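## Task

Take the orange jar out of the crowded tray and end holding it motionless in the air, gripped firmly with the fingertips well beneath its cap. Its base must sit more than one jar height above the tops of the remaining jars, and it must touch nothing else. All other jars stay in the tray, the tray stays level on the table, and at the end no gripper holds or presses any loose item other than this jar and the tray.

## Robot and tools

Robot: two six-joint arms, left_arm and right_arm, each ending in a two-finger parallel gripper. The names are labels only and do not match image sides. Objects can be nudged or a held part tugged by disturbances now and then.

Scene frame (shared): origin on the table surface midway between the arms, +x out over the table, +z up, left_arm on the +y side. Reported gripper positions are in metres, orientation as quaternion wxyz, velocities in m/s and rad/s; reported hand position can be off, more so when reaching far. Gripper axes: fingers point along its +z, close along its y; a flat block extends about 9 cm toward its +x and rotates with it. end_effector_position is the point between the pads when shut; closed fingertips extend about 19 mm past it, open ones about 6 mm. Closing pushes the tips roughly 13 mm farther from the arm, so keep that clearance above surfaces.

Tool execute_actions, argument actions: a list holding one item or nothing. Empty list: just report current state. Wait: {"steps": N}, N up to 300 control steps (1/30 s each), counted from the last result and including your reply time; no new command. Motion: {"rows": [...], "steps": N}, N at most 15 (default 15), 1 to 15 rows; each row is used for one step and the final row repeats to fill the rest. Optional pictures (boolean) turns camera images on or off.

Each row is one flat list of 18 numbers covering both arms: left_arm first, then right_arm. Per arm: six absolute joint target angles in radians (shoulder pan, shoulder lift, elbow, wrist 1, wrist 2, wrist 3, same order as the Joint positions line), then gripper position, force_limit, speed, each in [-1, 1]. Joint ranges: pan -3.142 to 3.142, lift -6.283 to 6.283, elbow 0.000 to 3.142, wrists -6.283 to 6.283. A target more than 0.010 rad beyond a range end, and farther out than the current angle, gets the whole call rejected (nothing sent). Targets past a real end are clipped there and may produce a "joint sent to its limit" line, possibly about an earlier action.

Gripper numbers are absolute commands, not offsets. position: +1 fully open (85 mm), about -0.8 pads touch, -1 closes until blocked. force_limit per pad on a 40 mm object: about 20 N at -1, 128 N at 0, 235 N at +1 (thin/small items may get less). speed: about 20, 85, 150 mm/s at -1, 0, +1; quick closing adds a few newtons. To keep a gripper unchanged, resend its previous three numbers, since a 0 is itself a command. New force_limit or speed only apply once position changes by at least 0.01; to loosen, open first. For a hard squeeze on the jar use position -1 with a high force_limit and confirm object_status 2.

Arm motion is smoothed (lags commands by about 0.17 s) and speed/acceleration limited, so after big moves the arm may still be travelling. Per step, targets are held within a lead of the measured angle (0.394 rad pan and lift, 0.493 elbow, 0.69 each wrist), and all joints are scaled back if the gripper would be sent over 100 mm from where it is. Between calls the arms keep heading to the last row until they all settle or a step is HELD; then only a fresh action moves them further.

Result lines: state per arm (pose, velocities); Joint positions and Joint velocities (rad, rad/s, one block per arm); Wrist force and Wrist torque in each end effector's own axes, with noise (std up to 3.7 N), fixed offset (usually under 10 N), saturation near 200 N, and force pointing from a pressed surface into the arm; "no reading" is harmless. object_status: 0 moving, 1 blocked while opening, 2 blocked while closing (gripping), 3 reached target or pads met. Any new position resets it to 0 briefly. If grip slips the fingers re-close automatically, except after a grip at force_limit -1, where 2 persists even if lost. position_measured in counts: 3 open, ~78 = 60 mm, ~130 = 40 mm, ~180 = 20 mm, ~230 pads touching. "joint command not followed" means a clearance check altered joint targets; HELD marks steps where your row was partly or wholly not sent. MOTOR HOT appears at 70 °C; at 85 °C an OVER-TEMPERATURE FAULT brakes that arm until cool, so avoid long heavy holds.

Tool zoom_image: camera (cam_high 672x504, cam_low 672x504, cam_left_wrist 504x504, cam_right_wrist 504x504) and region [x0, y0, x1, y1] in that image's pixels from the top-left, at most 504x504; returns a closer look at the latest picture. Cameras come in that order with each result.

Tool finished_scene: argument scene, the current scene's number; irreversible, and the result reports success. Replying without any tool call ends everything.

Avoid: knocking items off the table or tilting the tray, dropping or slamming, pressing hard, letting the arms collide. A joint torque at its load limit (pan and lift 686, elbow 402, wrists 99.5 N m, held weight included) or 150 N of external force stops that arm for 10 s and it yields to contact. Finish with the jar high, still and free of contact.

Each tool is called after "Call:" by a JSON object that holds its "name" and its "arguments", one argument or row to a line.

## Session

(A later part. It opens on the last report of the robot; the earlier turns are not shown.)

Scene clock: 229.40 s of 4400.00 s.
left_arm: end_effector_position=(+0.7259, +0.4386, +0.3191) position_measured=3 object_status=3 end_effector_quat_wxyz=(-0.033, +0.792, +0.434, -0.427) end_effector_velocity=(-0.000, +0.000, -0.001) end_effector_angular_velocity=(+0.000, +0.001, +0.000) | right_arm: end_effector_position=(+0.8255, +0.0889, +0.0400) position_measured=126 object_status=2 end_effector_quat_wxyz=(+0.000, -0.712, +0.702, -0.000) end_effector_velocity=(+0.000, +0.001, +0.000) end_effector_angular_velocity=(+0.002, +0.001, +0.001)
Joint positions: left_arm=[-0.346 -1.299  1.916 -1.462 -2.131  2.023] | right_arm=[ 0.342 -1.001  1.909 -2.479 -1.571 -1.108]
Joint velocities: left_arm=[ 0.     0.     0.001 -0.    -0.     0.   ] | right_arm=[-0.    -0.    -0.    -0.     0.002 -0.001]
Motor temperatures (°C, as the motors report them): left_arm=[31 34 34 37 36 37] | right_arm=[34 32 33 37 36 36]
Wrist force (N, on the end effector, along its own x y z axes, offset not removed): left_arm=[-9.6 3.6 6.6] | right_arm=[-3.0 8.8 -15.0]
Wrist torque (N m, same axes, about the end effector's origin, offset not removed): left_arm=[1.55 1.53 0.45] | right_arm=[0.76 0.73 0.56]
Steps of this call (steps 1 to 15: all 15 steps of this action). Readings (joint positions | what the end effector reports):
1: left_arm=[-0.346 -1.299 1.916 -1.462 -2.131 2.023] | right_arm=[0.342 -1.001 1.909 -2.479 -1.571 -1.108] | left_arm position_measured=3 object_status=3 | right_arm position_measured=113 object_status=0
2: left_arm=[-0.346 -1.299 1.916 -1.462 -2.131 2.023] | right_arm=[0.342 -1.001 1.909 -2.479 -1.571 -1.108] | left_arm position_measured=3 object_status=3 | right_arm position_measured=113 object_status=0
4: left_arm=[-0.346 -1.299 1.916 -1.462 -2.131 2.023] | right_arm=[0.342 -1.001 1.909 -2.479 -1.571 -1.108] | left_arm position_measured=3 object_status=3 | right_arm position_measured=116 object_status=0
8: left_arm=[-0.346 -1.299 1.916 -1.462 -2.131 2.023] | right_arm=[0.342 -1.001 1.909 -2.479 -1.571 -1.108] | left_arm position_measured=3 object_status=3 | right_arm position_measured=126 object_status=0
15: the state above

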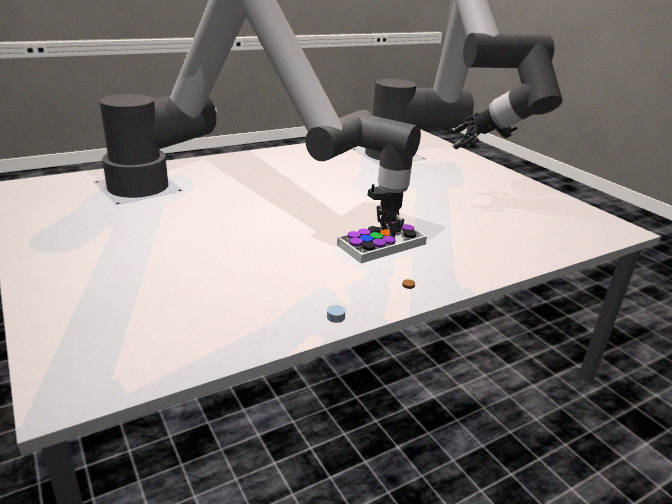

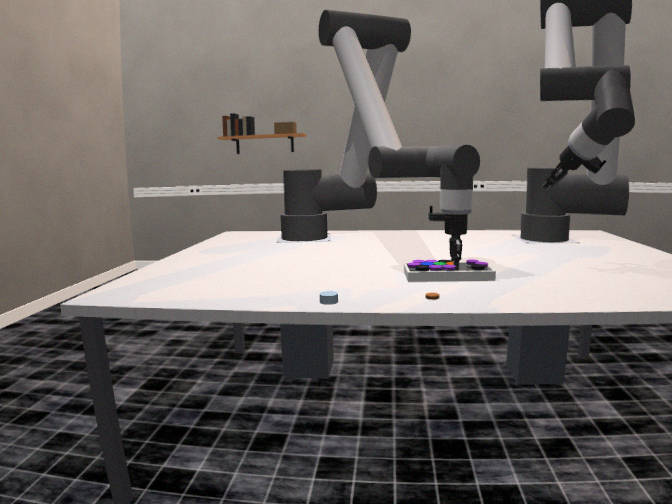

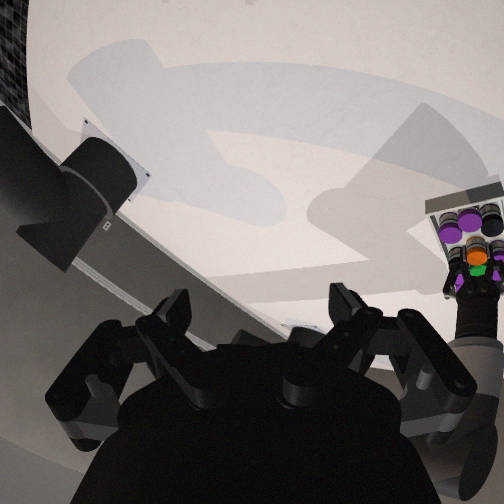

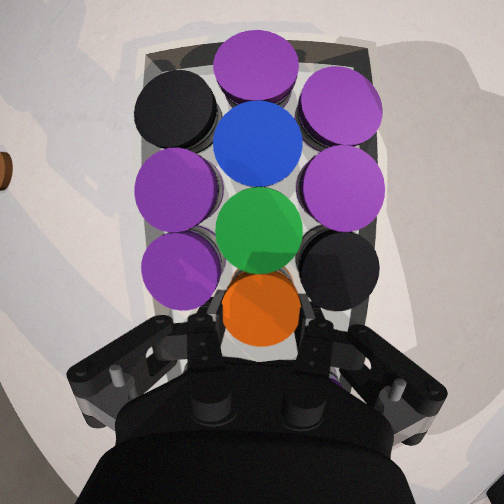

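Call:
{"name": "execute_actions", "arguments": {
  "actions": [
    {"rows":[[-0.346,-1.299,1.916,-1.462,-2.131,2.023,1,0,0,0.3421,-1.0056,1.908,-2.4732,-1.571,-1.108,-1,-0.6,-0.7]],"steps":7}
  ],
  "pictures": false
}}

Call:
{"name": "execute_actions", "arguments": {
  "actions": [
    {"rows":[[-0.346,-1.299,1.916,-1.462,-2.131,2.023,1,0,0,0.3601,-0.995,1.8864,-2.4622,-1.571,-1.09,-1,-0.6,-0.7]],"steps":12}
  ],
  "pictures": false
}}

Call:
{"name": "execute_actions", "arguments": {
  "actions": [
    {"rows":[[-0.346,-1.299,1.916,-1.462,-2.131,2.023,1,0,0,0.3601,-0.9912,1.8874,-2.467,-1.571,-1.09,-1,-0.6,-0.7]],"steps":10}
  ],
  "pictures": false
}}

Call:
{"name": "execute_actions", "arguments": {
  "actions": [
    {"rows":[[-0.346,-1.299,1.916,-1.462,-2.131,2.023,1,0,0,0.3601,-0.9912,1.8874,-2.467,-1.571,-1.09,0.15,-0.6,0]],"steps":6}
  ],
  "pictures": false
}}

Call:
{"name": "execute_actions", "arguments": {
  "actions": [
    {"rows":[[-0.346,-1.299,1.916,-1.462,-2.131,2.023,1,0,0,0.3544,-0.985,1.8968,-2.4826,-1.571,-1.095,0.15,-0.6,0]]}
  ]
}}

Scene clock: 240.97 s of 4400.00 s.
left_arm: end_effector_position=(+0.7259, +0.4386, +0.3191) position_measured=3 object_status=3 end_effector_quat_wxyz=(-0.033, +0.792, +0.434, -0.427) end_effector_velocity=(-0.001, -0.001, -0.001) end_effector_angular_velocity=(+0.000, +0.001, -0.001) | right_arm: end_effector_position=(+0.8252, +0.0887, +0.0431) position_measured=126 object_status=2 end_effector_quat_wxyz=(-0.000, -0.712, +0.702, -0.000) end_effector_velocity=(+0.001, +0.000, +0.011) end_effector_angular_velocity=(+0.001, -0.000, +0.001)
Joint positions: left_arm=[-0.346 -1.299  1.916 -1.462 -2.131  2.023] | right_arm=[ 0.342 -1.004  1.909 -2.475 -1.571 -1.108]
Joint velocities: left_arm=[-0.002  0.001  0.    -0.    -0.    -0.   ] | right_arm=[-0.    -0.011 -0.004  0.013  0.001 -0.001]
Motor temperatures (°C, as the motors report them): left_arm=[31 34 34 37 36 37] | right_arm=[34 32 33 37 36 36]
Wrist force (N, on the end effector, along its own x y z axes, offset not removed): left_arm=[-9.1 -1.7 3.0] | right_arm=[1.5 4.2 1.5]
Wrist torque (N m, same axes, about the end effector's origin, offset not removed): left_arm=[0.44 1.41 0.34] | right_arm=[0.88 0.14 0.72]
Steps of this call (steps 1 to 15: the robot went on to your last target; steps 16 to 90: nothing new was sent; then 8.33 s passed at rest; steps 91 to 97: all 7 steps of this action). Readings (joint positions | what the end effector reports):
91: left_arm=[-0.346 -1.299 1.916 -1.462 -2.131 2.023] | right_arm=[0.342 -1.001 1.909 -2.479 -1.571 -1.108] | left_arm position_measured=3 object_status=3 | right_arm position_measured=126 object_status=2
92: left_arm=[-0.346 -1.299 1.916 -1.462 -2.131 2.023] | right_arm=[0.342 -1.001 1.909 -2.479 -1.571 -1.108] | left_arm position_measured=3 object_status=3 | right_arm position_measured=126 object_status=2
94: left_arm=[-0.346 -1.299 1.916 -1.462 -2.131 2.023] | right_arm=[0.342 -1.003 1.909 -2.477 -1.571 -1.108] | left_arm position_measured=3 object_status=3 | right_arm position_measured=126 object_status=2
97: the state above

Scene clock: 241.37 s of 4400.00 s.
left_arm: end_effector_position=(+0.7259, +0.4386, +0.3191) position_measured=3 object_status=3 end_effector_quat_wxyz=(-0.033, +0.792, +0.434, -0.427) end_effector_velocity=(+0.001, +0.000, +0.000) end_effector_angular_velocity=(-0.000, -0.001, +0.000) | right_arm: end_effector_position=(+0.8256, +0.1092, +0.0449) position_measured=126 object_status=2 end_effector_quat_wxyz=(-0.000, -0.712, +0.703, -0.000) end_effector_velocity=(+0.000, +0.014, +0.001) end_effector_angular_velocity=(+0.003, -0.000, -0.000)
Joint positions: left_arm=[-0.346 -1.299  1.916 -1.462 -2.131  2.023] | right_arm=[ 0.359 -0.996  1.888 -2.463 -1.571 -1.091]
Joint velocities: left_arm=[ 0.    -0.    -0.    -0.001  0.    -0.   ] | right_arm=[ 0.011  0.006 -0.014  0.006  0.002  0.011]
Motor temperatures (°C, as the motors report them): left_arm=[31 34 34 37 36 37] | right_arm=[34 32 33 37 36 36]
Wrist force (N, on the end effector, along its own x y z axes, offset not removed): left_arm=[-8.6 0.3 1.3] | right_arm=[-1.5 0.0 1.3]
Wrist torque (N m, same axes, about the end effector's origin, offset not removed): left_arm=[0.82 1.34 0.23] | right_arm=[0.13 0.77 0.51]
Steps of this call (steps 1 to 12: all 12 steps of this action). Readings (joint positions | what the end effector reports):
1: left_arm=[-0.346 -1.299 1.916 -1.462 -2.131 2.023] | right_arm=[0.342 -1.004 1.909 -2.474 -1.571 -1.108] | left_arm position_measured=3 object_status=3 | right_arm position_measured=126 object_status=2
2: left_arm=[-0.346 -1.299 1.916 -1.462 -2.131 2.023] | right_arm=[0.343 -1.004 1.907 -2.473 -1.571 -1.107] | left_arm position_measured=3 object_status=3 | right_arm position_measured=126 object_status=2
4: left_arm=[-0.346 -1.299 1.916 -1.462 -2.131 2.023] | right_arm=[0.349 -1.001 1.900 -2.469 -1.571 -1.101] | left_arm position_measured=3 object_status=3 | right_arm position_measured=126 object_status=2
8: left_arm=[-0.346 -1.299 1.916 -1.462 -2.131 2.023] | right_arm=[0.356 -0.997 1.891 -2.465 -1.571 -1.094] | left_arm position_measured=3 object_status=3 | right_arm position_measured=126 object_status=2
12: the state above

Scene clock: 241.70 s of 4400.00 s.
left_arm: end_effector_position=(+0.7259, +0.4386, +0.3191) position_measured=3 object_status=3 end_effector_quat_wxyz=(-0.033, +0.792, +0.434, -0.427) end_effector_velocity=(+0.001, -0.000, +0.000) end_effector_angular_velocity=(-0.001, -0.001, -0.000) | right_arm: end_effector_position=(+0.8256, +0.1108, +0.0414) position_measured=126 object_status=2 end_effector_quat_wxyz=(-0.000, -0.712, +0.702, -0.000) end_effector_velocity=(+0.001, +0.001, -0.003) end_effector_angular_velocity=(+0.000, -0.002, +0.000)
Joint positions: left_arm=[-0.346 -1.299  1.916 -1.462 -2.131  2.023] | right_arm=[ 0.36  -0.992  1.887 -2.466 -1.571 -1.09 ]
Joint velocities: left_arm=[-0.     0.    -0.001 -0.    -0.     0.   ] | right_arm=[ 0.001  0.004 -0.001 -0.005 -0.001  0.   ]
Motor temperatures (°C, as the motors report them): left_arm=[31 34 34 37 36 37] | right_arm=[34 32 33 37 36 36]
Wrist force (N, on the end effector, along its own x y z axes, offset not removed): left_arm=[-8.3 6.3 5.1] | right_arm=[2.1 4.7 0.8]
Wrist torque (N m, same axes, about the end effector's origin, offset not removed): left_arm=[1.90 1.31 0.35] | right_arm=[0.90 0.03 0.51]
Steps of this call (steps 1 to 10: all 10 steps of this action). Readings (joint positions | what the end effector reports):
1: left_arm=[-0.346 -1.299 1.916 -1.462 -2.131 2.023] | right_arm=[0.359 -0.996 1.888 -2.463 -1.571 -1.091] | left_arm position_measured=3 object_status=3 | right_arm position_measured=126 object_status=2
2: left_arm=[-0.346 -1.299 1.916 -1.462 -2.131 2.023] | right_arm=[0.359 -0.995 1.887 -2.463 -1.571 -1.091] | left_arm position_measured=3 object_status=3 | right_arm position_measured=126 object_status=2
4: left_arm=[-0.346 -1.299 1.916 -1.462 -2.131 2.023] | right_arm=[0.360 -0.994 1.887 -2.464 -1.571 -1.090] | left_arm position_measured=3 object_status=3 | right_arm position_measured=126 object_status=2
8: left_arm=[-0.346 -1.299 1.916 -1.462 -2.131 2.023] | right_arm=[0.360 -0.992 1.887 -2.466 -1.571 -1.090] | left_arm position_measured=3 object_status=3 | right_arm position_measured=126 object_status=2
10: the state above

Scene clock: 241.90 s of 4400.00 s.
left_arm: end_effector_position=(+0.7259, +0.4386, +0.3191) position_measured=3 object_status=3 end_effector_quat_wxyz=(-0.033, +0.792, +0.434, -0.427) end_effector_velocity=(-0.002, -0.000, -0.001) end_effector_angular_velocity=(+0.001, +0.002, -0.001) | right_arm: end_effector_position=(+0.8256, +0.1109, +0.0411) position_measured=112 object_status=0 end_effector_quat_wxyz=(-0.000, -0.712, +0.702, -0.000) end_effector_velocity=(-0.000, -0.000, -0.001) end_effector_angular_velocity=(-0.000, -0.001, -0.000)
Joint positions: left_arm=[-0.346 -1.299  1.916 -1.462 -2.131  2.023] | right_arm=[ 0.36  -0.991  1.887 -2.467 -1.571 -1.09 ]
Joint velocities: left_arm=[-0.001 -0.     0.002  0.     0.    -0.001] | right_arm=[ 0.     0.001  0.002 -0.004 -0.001  0.   ]
Motor temperatures (°C, as the motors report them): left_arm=[31 34 34 37 36 37] | right_arm=[34 32 33 37 36 36]
Wrist force (N, on the end effector, along its own x y z axes, offset not removed): left_arm=[-5.4 6.0 5.6] | right_arm=[2.1 1.6 1.4]
Wrist torque (N m, same axes, about the end effector's origin, offset not removed): left_arm=[2.05 0.63 0.23] | right_arm=[0.38 0.07 0.57]
Steps of this call (steps 1 to 6: all 6 steps of this action). Readings (joint positions | what the end effector reports):
1: left_arm=[-0.346 -1.299 1.916 -1.462 -2.131 2.023] | right_arm=[0.360 -0.992 1.887 -2.467 -1.571 -1.090] | left_arm position_measured=3 object_status=3 | right_arm position_measured=126 object_status=0
2: left_arm=[-0.346 -1.299 1.916 -1.462 -2.131 2.023] | right_arm=[0.360 -0.992 1.887 -2.467 -1.571 -1.090] | left_arm position_measured=3 object_status=3 | right_arm position_measured=126 object_status=0
4: left_arm=[-0.346 -1.299 1.916 -1.462 -2.131 2.023] | right_arm=[0.360 -0.991 1.887 -2.467 -1.571 -1.090] | left_arm position_measured=3 object_status=3 | right_arm position_measured=119 object_status=0
6: the state above

Scene clock: 242.40 s of 4400.00 s.
left_arm: end_effector_position=(+0.7259, +0.4386, +0.3191) position_measured=3 object_status=3 end_effector_quat_wxyz=(-0.033, +0.792, +0.434, -0.427) end_effector_velocity=(+0.001, -0.000, +0.000) end_effector_angular_velocity=(-0.000, -0.001, -0.000) | right_arm: end_effector_position=(+0.8256, +0.1042, +0.0314) position_measured=110 object_status=3 end_effector_quat_wxyz=(-0.000, -0.711, +0.703, -0.000) end_effector_velocity=(-0.001, -0.003, -0.003) end_effector_angular_velocity=(-0.001, +0.002, -0.001)
Joint positions: left_arm=[-0.346 -1.299  1.916 -1.462 -2.131  2.023] | right_arm=[ 0.355 -0.985  1.896 -2.482 -1.571 -1.095]
Joint velocities: left_arm=[-0.     0.001 -0.001  0.     0.     0.   ] | right_arm=[-0.002  0.002  0.004 -0.003  0.    -0.001]
Motor temperatures (°C, as the motors report them): left_arm=[31 34 34 37 36 37] | right_arm=[34 32 33 37 36 36]
Wrist force (N, on the end effector, along its own x y z axes, offset not removed): left_arm=[-12.3 2.8 4.3] | right_arm=[-0.4 2.4 0.2]
Wrist torque (N m, same axes, about the end effector's origin, offset not removed): left_arm=[1.24 2.01 0.36] | right_arm=[0.48 0.46 0.60]
Steps of this call (steps 1 to 15: all 15 steps of this action). Readings (joint positions | what the end effector reports):
1: left_arm=[-0.346 -1.299 1.916 -1.462 -2.131 2.023] | right_arm=[0.360 -0.991 1.887 -2.467 -1.571 -1.090] | left_arm position_measured=3 object_status=3 | right_arm position_measured=111 object_status=0
2: left_arm=[-0.346 -1.299 1.916 -1.462 -2.131 2.023] | right_arm=[0.360 -0.991 1.888 -2.468 -1.571 -1.090] | left_arm position_measured=3 object_status=3 | right_arm position_measured=110 object_status=0
4: left_arm=[-0.346 -1.299 1.916 -1.462 -2.131 2.023] | right_arm=[0.358 -0.989 1.891 -2.473 -1.571 -1.092] | left_arm position_measured=3 object_status=3 | right_arm position_measured=110 object_status=0
8: left_arm=[-0.346 -1.299 1.916 -1.462 -2.131 2.023] | right_arm=[0.356 -0.986 1.895 -2.479 -1.571 -1.094] | left_arm position_measured=3 object_status=3 | right_arm position_measured=110 object_status=0
15: the state above

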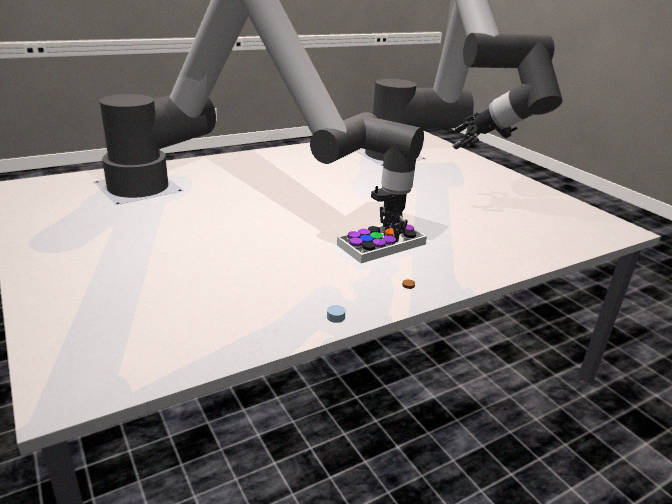

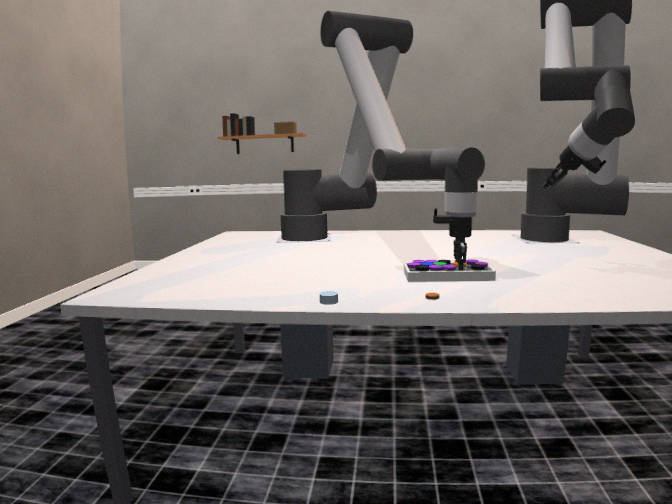

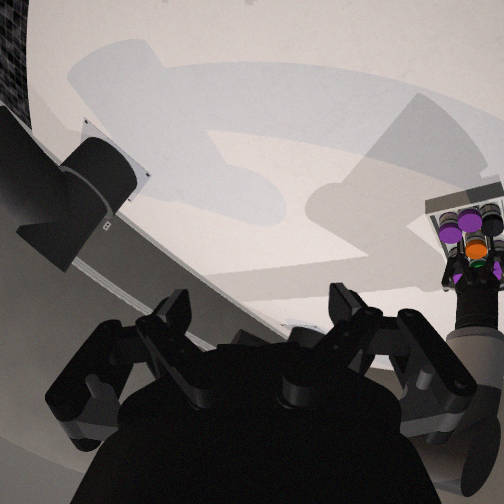

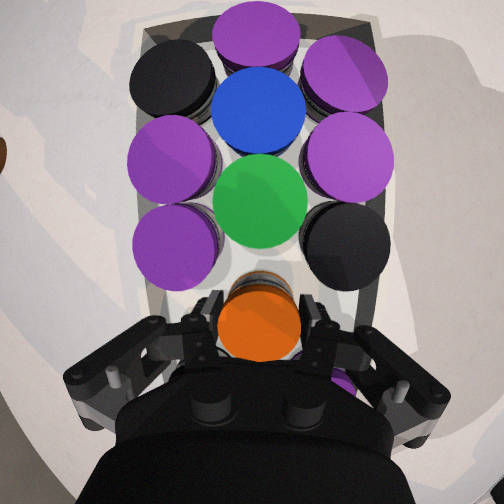

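Call:
{"name": "execute_actions", "arguments": {
  "actions": [
    {"rows":[[-0.346,-1.299,1.916,-1.462,-2.131,2.023,1,0,0,0.3544,-0.985,1.8968,-2.4826,-1.571,-1.095,-0.97,-0.3,-0.7]]}
  ],
  "pictures": false
}}

Call:
{"name": "execute_actions", "arguments": {
  "actions": [
    {"rows":[[-0.346,-1.299,1.916,-1.462,-2.131,2.023,1,0,0,0.3544,-1.0406,1.8804,-2.4106,-1.571,-1.095,-0.97,-0.3,-0.7]],"steps":8}
  ],
  "pictures": false
}}

Call:
{"name": "execute_actions", "arguments": {
  "actions": [
    {"rows":[[-0.346,-1.299,1.916,-1.462,-2.131,2.023,1,0,0,0.3544,-1.1483,1.8231,-2.2456,-1.571,-1.095,-1,1,-0.5]]}
  ],
  "pictures": false
}}

Call:
{"name": "execute_actions", "arguments": {
  "actions": [
    {"steps":25}
  ]
}}

Call:
{"name": "zoom_image", "arguments": {
  "camera": "cam_high",
  "region": [330, 130, 450, 270]
}}

Scene clock: 251.33 s of 4400.00 s.
left_arm: end_effector_position=(+0.7259, +0.4386, +0.3191) position_measured=3 object_status=3 end_effector_quat_wxyz=(-0.033, +0.792, +0.434, -0.427) end_effector_velocity=(-0.000, +0.001, -0.001) end_effector_angular_velocity=(+0.000, +0.002, +0.001) | right_arm: end_effector_position=(+0.8256, +0.1039, +0.0310) position_measured=127 object_status=2 end_effector_quat_wxyz=(+0.000, -0.711, +0.703, -0.000) end_effector_velocity=(-0.000, +0.001, +0.000) end_effector_angular_velocity=(+0.003, +0.001, +0.000)
Joint positions: left_arm=[-0.346 -1.299  1.916 -1.462 -2.131  2.023] | right_arm=[ 0.354 -0.985  1.897 -2.483 -1.571 -1.095]
Joint velocities: left_arm=[ 0.001  0.001  0.001  0.    -0.     0.   ] | right_arm=[ 0.    -0.    -0.001  0.     0.003 -0.   ]
Motor temperatures (°C, as the motors report them): left_arm=[31 34 34 37 36 37] | right_arm=[34 32 33 37 36 36]
Wrist force (N, on the end effector, along its own x y z axes, offset not removed): left_arm=[-8.9 4.3 8.3] | right_arm=[6.9 9.4 -33.4]
Wrist torque (N m, same axes, about the end effector's origin, offset not removed): left_arm=[1.52 1.45 0.35] | right_arm=[0.21 -0.13 0.53]
Steps of this call (steps 1 to 15: the robot went on to your last target; steps 16 to 90: nothing new was sent; then 5.43 s passed at rest; steps 91 to 105: all 15 steps of this action). Readings (joint positions | what the end effector reports):
91: left_arm=[-0.346 -1.299 1.916 -1.462 -2.131 2.023] | right_arm=[0.354 -0.985 1.897 -2.483 -1.571 -1.095] | left_arm position_measured=3 object_status=3 | right_arm position_measured=110 object_status=0
92: left_arm=[-0.346 -1.299 1.916 -1.462 -2.131 2.023] | right_arm=[0.354 -0.985 1.897 -2.483 -1.571 -1.095] | left_arm position_measured=3 object_status=3 | right_arm position_measured=110 object_status=0
94: left_arm=[-0.346 -1.299 1.916 -1.462 -2.131 2.023] | right_arm=[0.354 -0.985 1.897 -2.483 -1.571 -1.095] | left_arm position_measured=3 object_status=3 | right_arm position_measured=113 object_status=0
98: left_arm=[-0.346 -1.299 1.916 -1.462 -2.131 2.023] | right_arm=[0.354 -0.985 1.897 -2.483 -1.571 -1.095] | left_arm position_measured=3 object_status=3 | right_arm position_measured=124 object_status=0
105: the state above

Scene clock: 251.60 s of 4400.00 s.
left_arm: end_effector_position=(+0.7259, +0.4386, +0.3191) position_measured=3 object_status=3 end_effector_quat_wxyz=(-0.033, +0.792, +0.434, -0.427) end_effector_velocity=(-0.001, +0.001, -0.001) end_effector_angular_velocity=(+0.000, +0.002, +0.000) | right_arm: end_effector_position=(+0.8259, +0.1040, +0.0767) position_measured=127 object_status=2 end_effector_quat_wxyz=(+0.000, -0.711, +0.703, -0.000) end_effector_velocity=(-0.004, -0.002, +0.105) end_effector_angular_velocity=(-0.001, +0.002, +0.000)
Joint positions: left_arm=[-0.346 -1.299  1.916 -1.462 -2.131  2.023] | right_arm=[ 0.354 -1.028  1.884 -2.427 -1.571 -1.095]
Joint velocities: left_arm=[ 0.     0.     0.001  0.    -0.     0.   ] | right_arm=[-0.    -0.1   -0.028  0.129  0.    -0.   ]
Motor temperatures (°C, as the motors report them): left_arm=[31 34 34 37 36 37] | right_arm=[34 32 33 37 36 36]
Wrist force (N, on the end effector, along its own x y z axes, offset not removed): left_arm=[-5.0 3.7 3.5] | right_arm=[0.4 2.2 -1.8]
Wrist torque (N m, same axes, about the end effector's origin, offset not removed): left_arm=[1.38 0.65 0.36] | right_arm=[0.46 0.40 0.55]
Steps of this call (steps 1 to 8: all 8 steps of this action). Readings (joint positions | what the end effector reports):
1: left_arm=[-0.346 -1.299 1.916 -1.462 -2.131 2.023] | right_arm=[0.354 -0.985 1.897 -2.483 -1.571 -1.095] | left_arm position_measured=3 object_status=3 | right_arm position_measured=127 object_status=2
2: left_arm=[-0.346 -1.299 1.916 -1.462 -2.131 2.023] | right_arm=[0.354 -0.987 1.896 -2.480 -1.571 -1.095] | left_arm position_measured=3 object_status=3 | right_arm position_measured=127 object_status=2
4: left_arm=[-0.346 -1.299 1.916 -1.462 -2.131 2.023] | right_arm=[0.354 -1.005 1.891 -2.458 -1.571 -1.095] | left_arm position_measured=3 object_status=3 | right_arm position_measured=127 object_status=2
8: the state above

Scene clock: 252.10 s of 4400.00 s.
left_arm: end_effector_position=(+0.7259, +0.4386, +0.3191) position_measured=3 object_status=3 end_effector_quat_wxyz=(-0.033, +0.792, +0.434, -0.427) end_effector_velocity=(+0.000, -0.000, +0.000) end_effector_angular_velocity=(+0.000, -0.000, -0.000) | right_arm: end_effector_position=(+0.8260, +0.1041, +0.2130) position_measured=132 object_status=2 end_effector_quat_wxyz=(+0.000, -0.711, +0.703, -0.000) end_effector_velocity=(-0.006, -0.003, +0.053) end_effector_angular_velocity=(-0.002, +0.006, +0.002)
Joint positions: left_arm=[-0.346 -1.299  1.916 -1.462 -2.131  2.023] | right_arm=[ 0.354 -1.143  1.826 -2.255 -1.571 -1.095]
Joint velocities: left_arm=[-0.     0.    -0.001  0.     0.    -0.   ] | right_arm=[-0.    -0.045 -0.022  0.073  0.001 -0.002]
Motor temperatures (°C, as the motors report them): left_arm=[31 34 34 37 36 37] | right_arm=[34 32 33 37 36 36]
Wrist force (N, on the end effector, along its own x y z axes, offset not removed): left_arm=[-6.7 1.0 5.6] | right_arm=[2.1 2.8 -0.6]
Wrist torque (N m, same axes, about the end effector's origin, offset not removed): left_arm=[0.84 1.03 0.30] | right_arm=[0.66 0.05 0.56]
Steps of this call (steps 1 to 15: all 15 steps of this action). Readings (joint positions | what the end effector reports):
1: left_arm=[-0.346 -1.299 1.916 -1.462 -2.131 2.023] | right_arm=[0.354 -1.031 1.883 -2.423 -1.571 -1.095] | left_arm position_measured=3 object_status=3 | right_arm position_measured=127 object_status=0
2: left_arm=[-0.346 -1.299 1.916 -1.462 -2.131 2.023] | right_arm=[0.354 -1.035 1.881 -2.418 -1.571 -1.095] | left_arm position_measured=3 object_status=3 | right_arm position_measured=127 object_status=0
4: left_arm=[-0.346 -1.299 1.916 -1.462 -2.131 2.023] | right_arm=[0.354 -1.061 1.867 -2.382 -1.571 -1.095] | left_arm position_measured=3 object_status=3 | right_arm position_measured=129 object_status=0
8: left_arm=[-0.346 -1.299 1.916 -1.462 -2.131 2.023] | right_arm=[0.354 -1.111 1.841 -2.304 -1.571 -1.095] | left_arm position_measured=3 object_status=3 | right_arm position_measured=132 object_status=0
15: the state above

Scene clock: 252.93 s of 4400.00 s.
left_arm: end_effector_position=(+0.7259, +0.4386, +0.3191) position_measured=3 object_status=3 end_effector_quat_wxyz=(-0.033, +0.792, +0.434, -0.427) end_effector_velocity=(-0.000, +0.000, -0.001) end_effector_angular_velocity=(+0.000, +0.001, +0.001) | right_arm: end_effector_position=(+0.8253, +0.1037, +0.2197) position_measured=132 object_status=2 end_effector_quat_wxyz=(-0.000, -0.711, +0.703, -0.000) end_effector_velocity=(-0.000, +0.000, +0.000) end_effector_angular_velocity=(+0.000, +0.001, +0.001)
Joint positions: left_arm=[-0.346 -1.299  1.916 -1.462 -2.131  2.023] | right_arm=[ 0.354 -1.148  1.823 -2.246 -1.571 -1.095]
Joint velocities: left_arm=[ 0.     0.001  0.     0.    -0.     0.   ] | right_arm=[ 0.    -0.    -0.001  0.001  0.001 -0.001]
Motor temperatures (°C, as the motors report them): left_arm=[31 34 34 37 36 37] | right_arm=[34 32 33 37 36 36]
Wrist force (N, on the end effector, along its own x y z axes, offset not removed): left_arm=[-9.0 6.6 1.3] | right_arm=[0.3 2.7 1.5]
Wrist torque (N m, same axes, about the end effector's origin, offset not removed): left_arm=[1.99 1.42 0.42] | right_arm=[0.59 0.40 0.52]
Steps of this call (steps 1 to 15: the robot went on to your last target; steps 16 to 25: nothing new was sent). Readings (joint positions | what the end effector reports):
1: left_arm=[-0.346 -1.299 1.916 -1.462 -2.131 2.023] | right_arm=[0.354 -1.144 1.825 -2.253 -1.571 -1.095] | left_arm position_measured=3 object_status=3 | right_arm position_measured=132 object_status=2
2: left_arm=[-0.346 -1.299 1.916 -1.462 -2.131 2.023] | right_arm=[0.354 -1.145 1.825 -2.251 -1.571 -1.095] | left_arm position_measured=3 object_status=3 | right_arm position_measured=132 object_status=2
4: left_arm=[-0.346 -1.299 1.916 -1.462 -2.131 2.023] | right_arm=[0.354 -1.146 1.824 -2.249 -1.571 -1.095] | left_arm position_measured=3 object_status=3 | right_arm position_measured=132 object_status=2
8: left_arm=[-0.346 -1.299 1.916 -1.462 -2.131 2.023] | right_arm=[0.354 -1.148 1.824 -2.247 -1.571 -1.095] | left_arm position_measured=3 object_status=3 | right_arm position_measured=132 object_status=2
25: the state above
All arms were judged still, so your last target was given up. Only a new action makes them travel on or press farther. Fingers that are still opening or closing keep moving.

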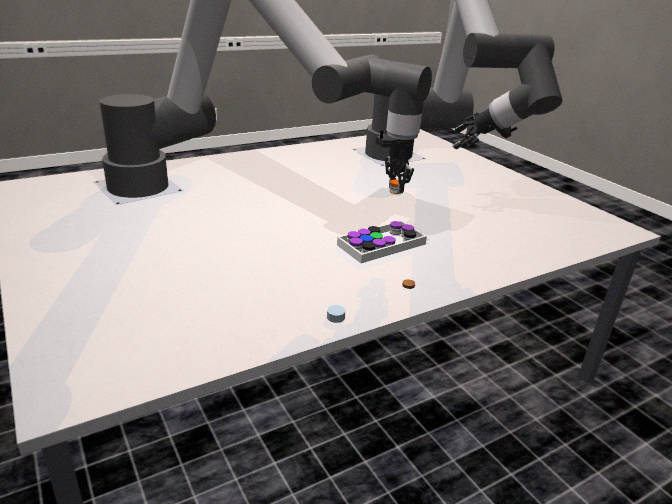

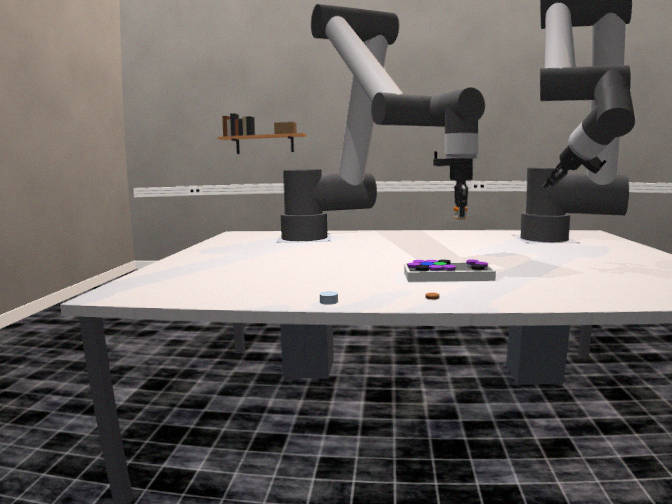

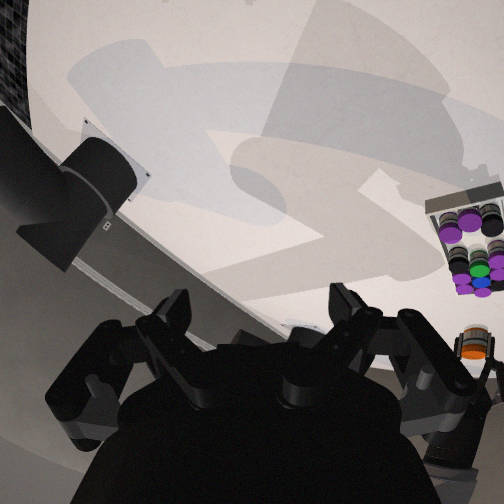

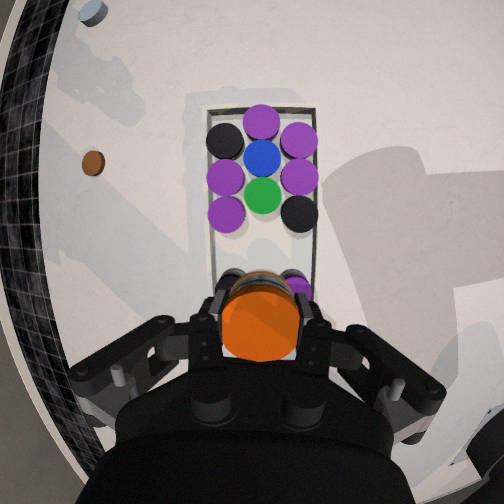

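Region (330, 130, 450, 270) of cam_high's 672x504 image, scaled by 3.600, with more detail than that image has; it fills the left 432 columns of this view, and the rest is white.

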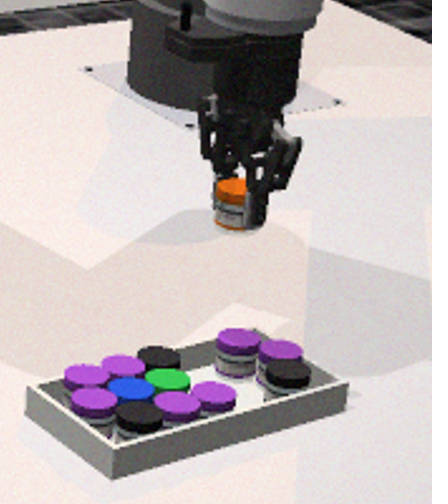

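Call:
{"name": "finished_scene", "arguments": {
  "scene": 1
}}

The scene is finished: the task was done.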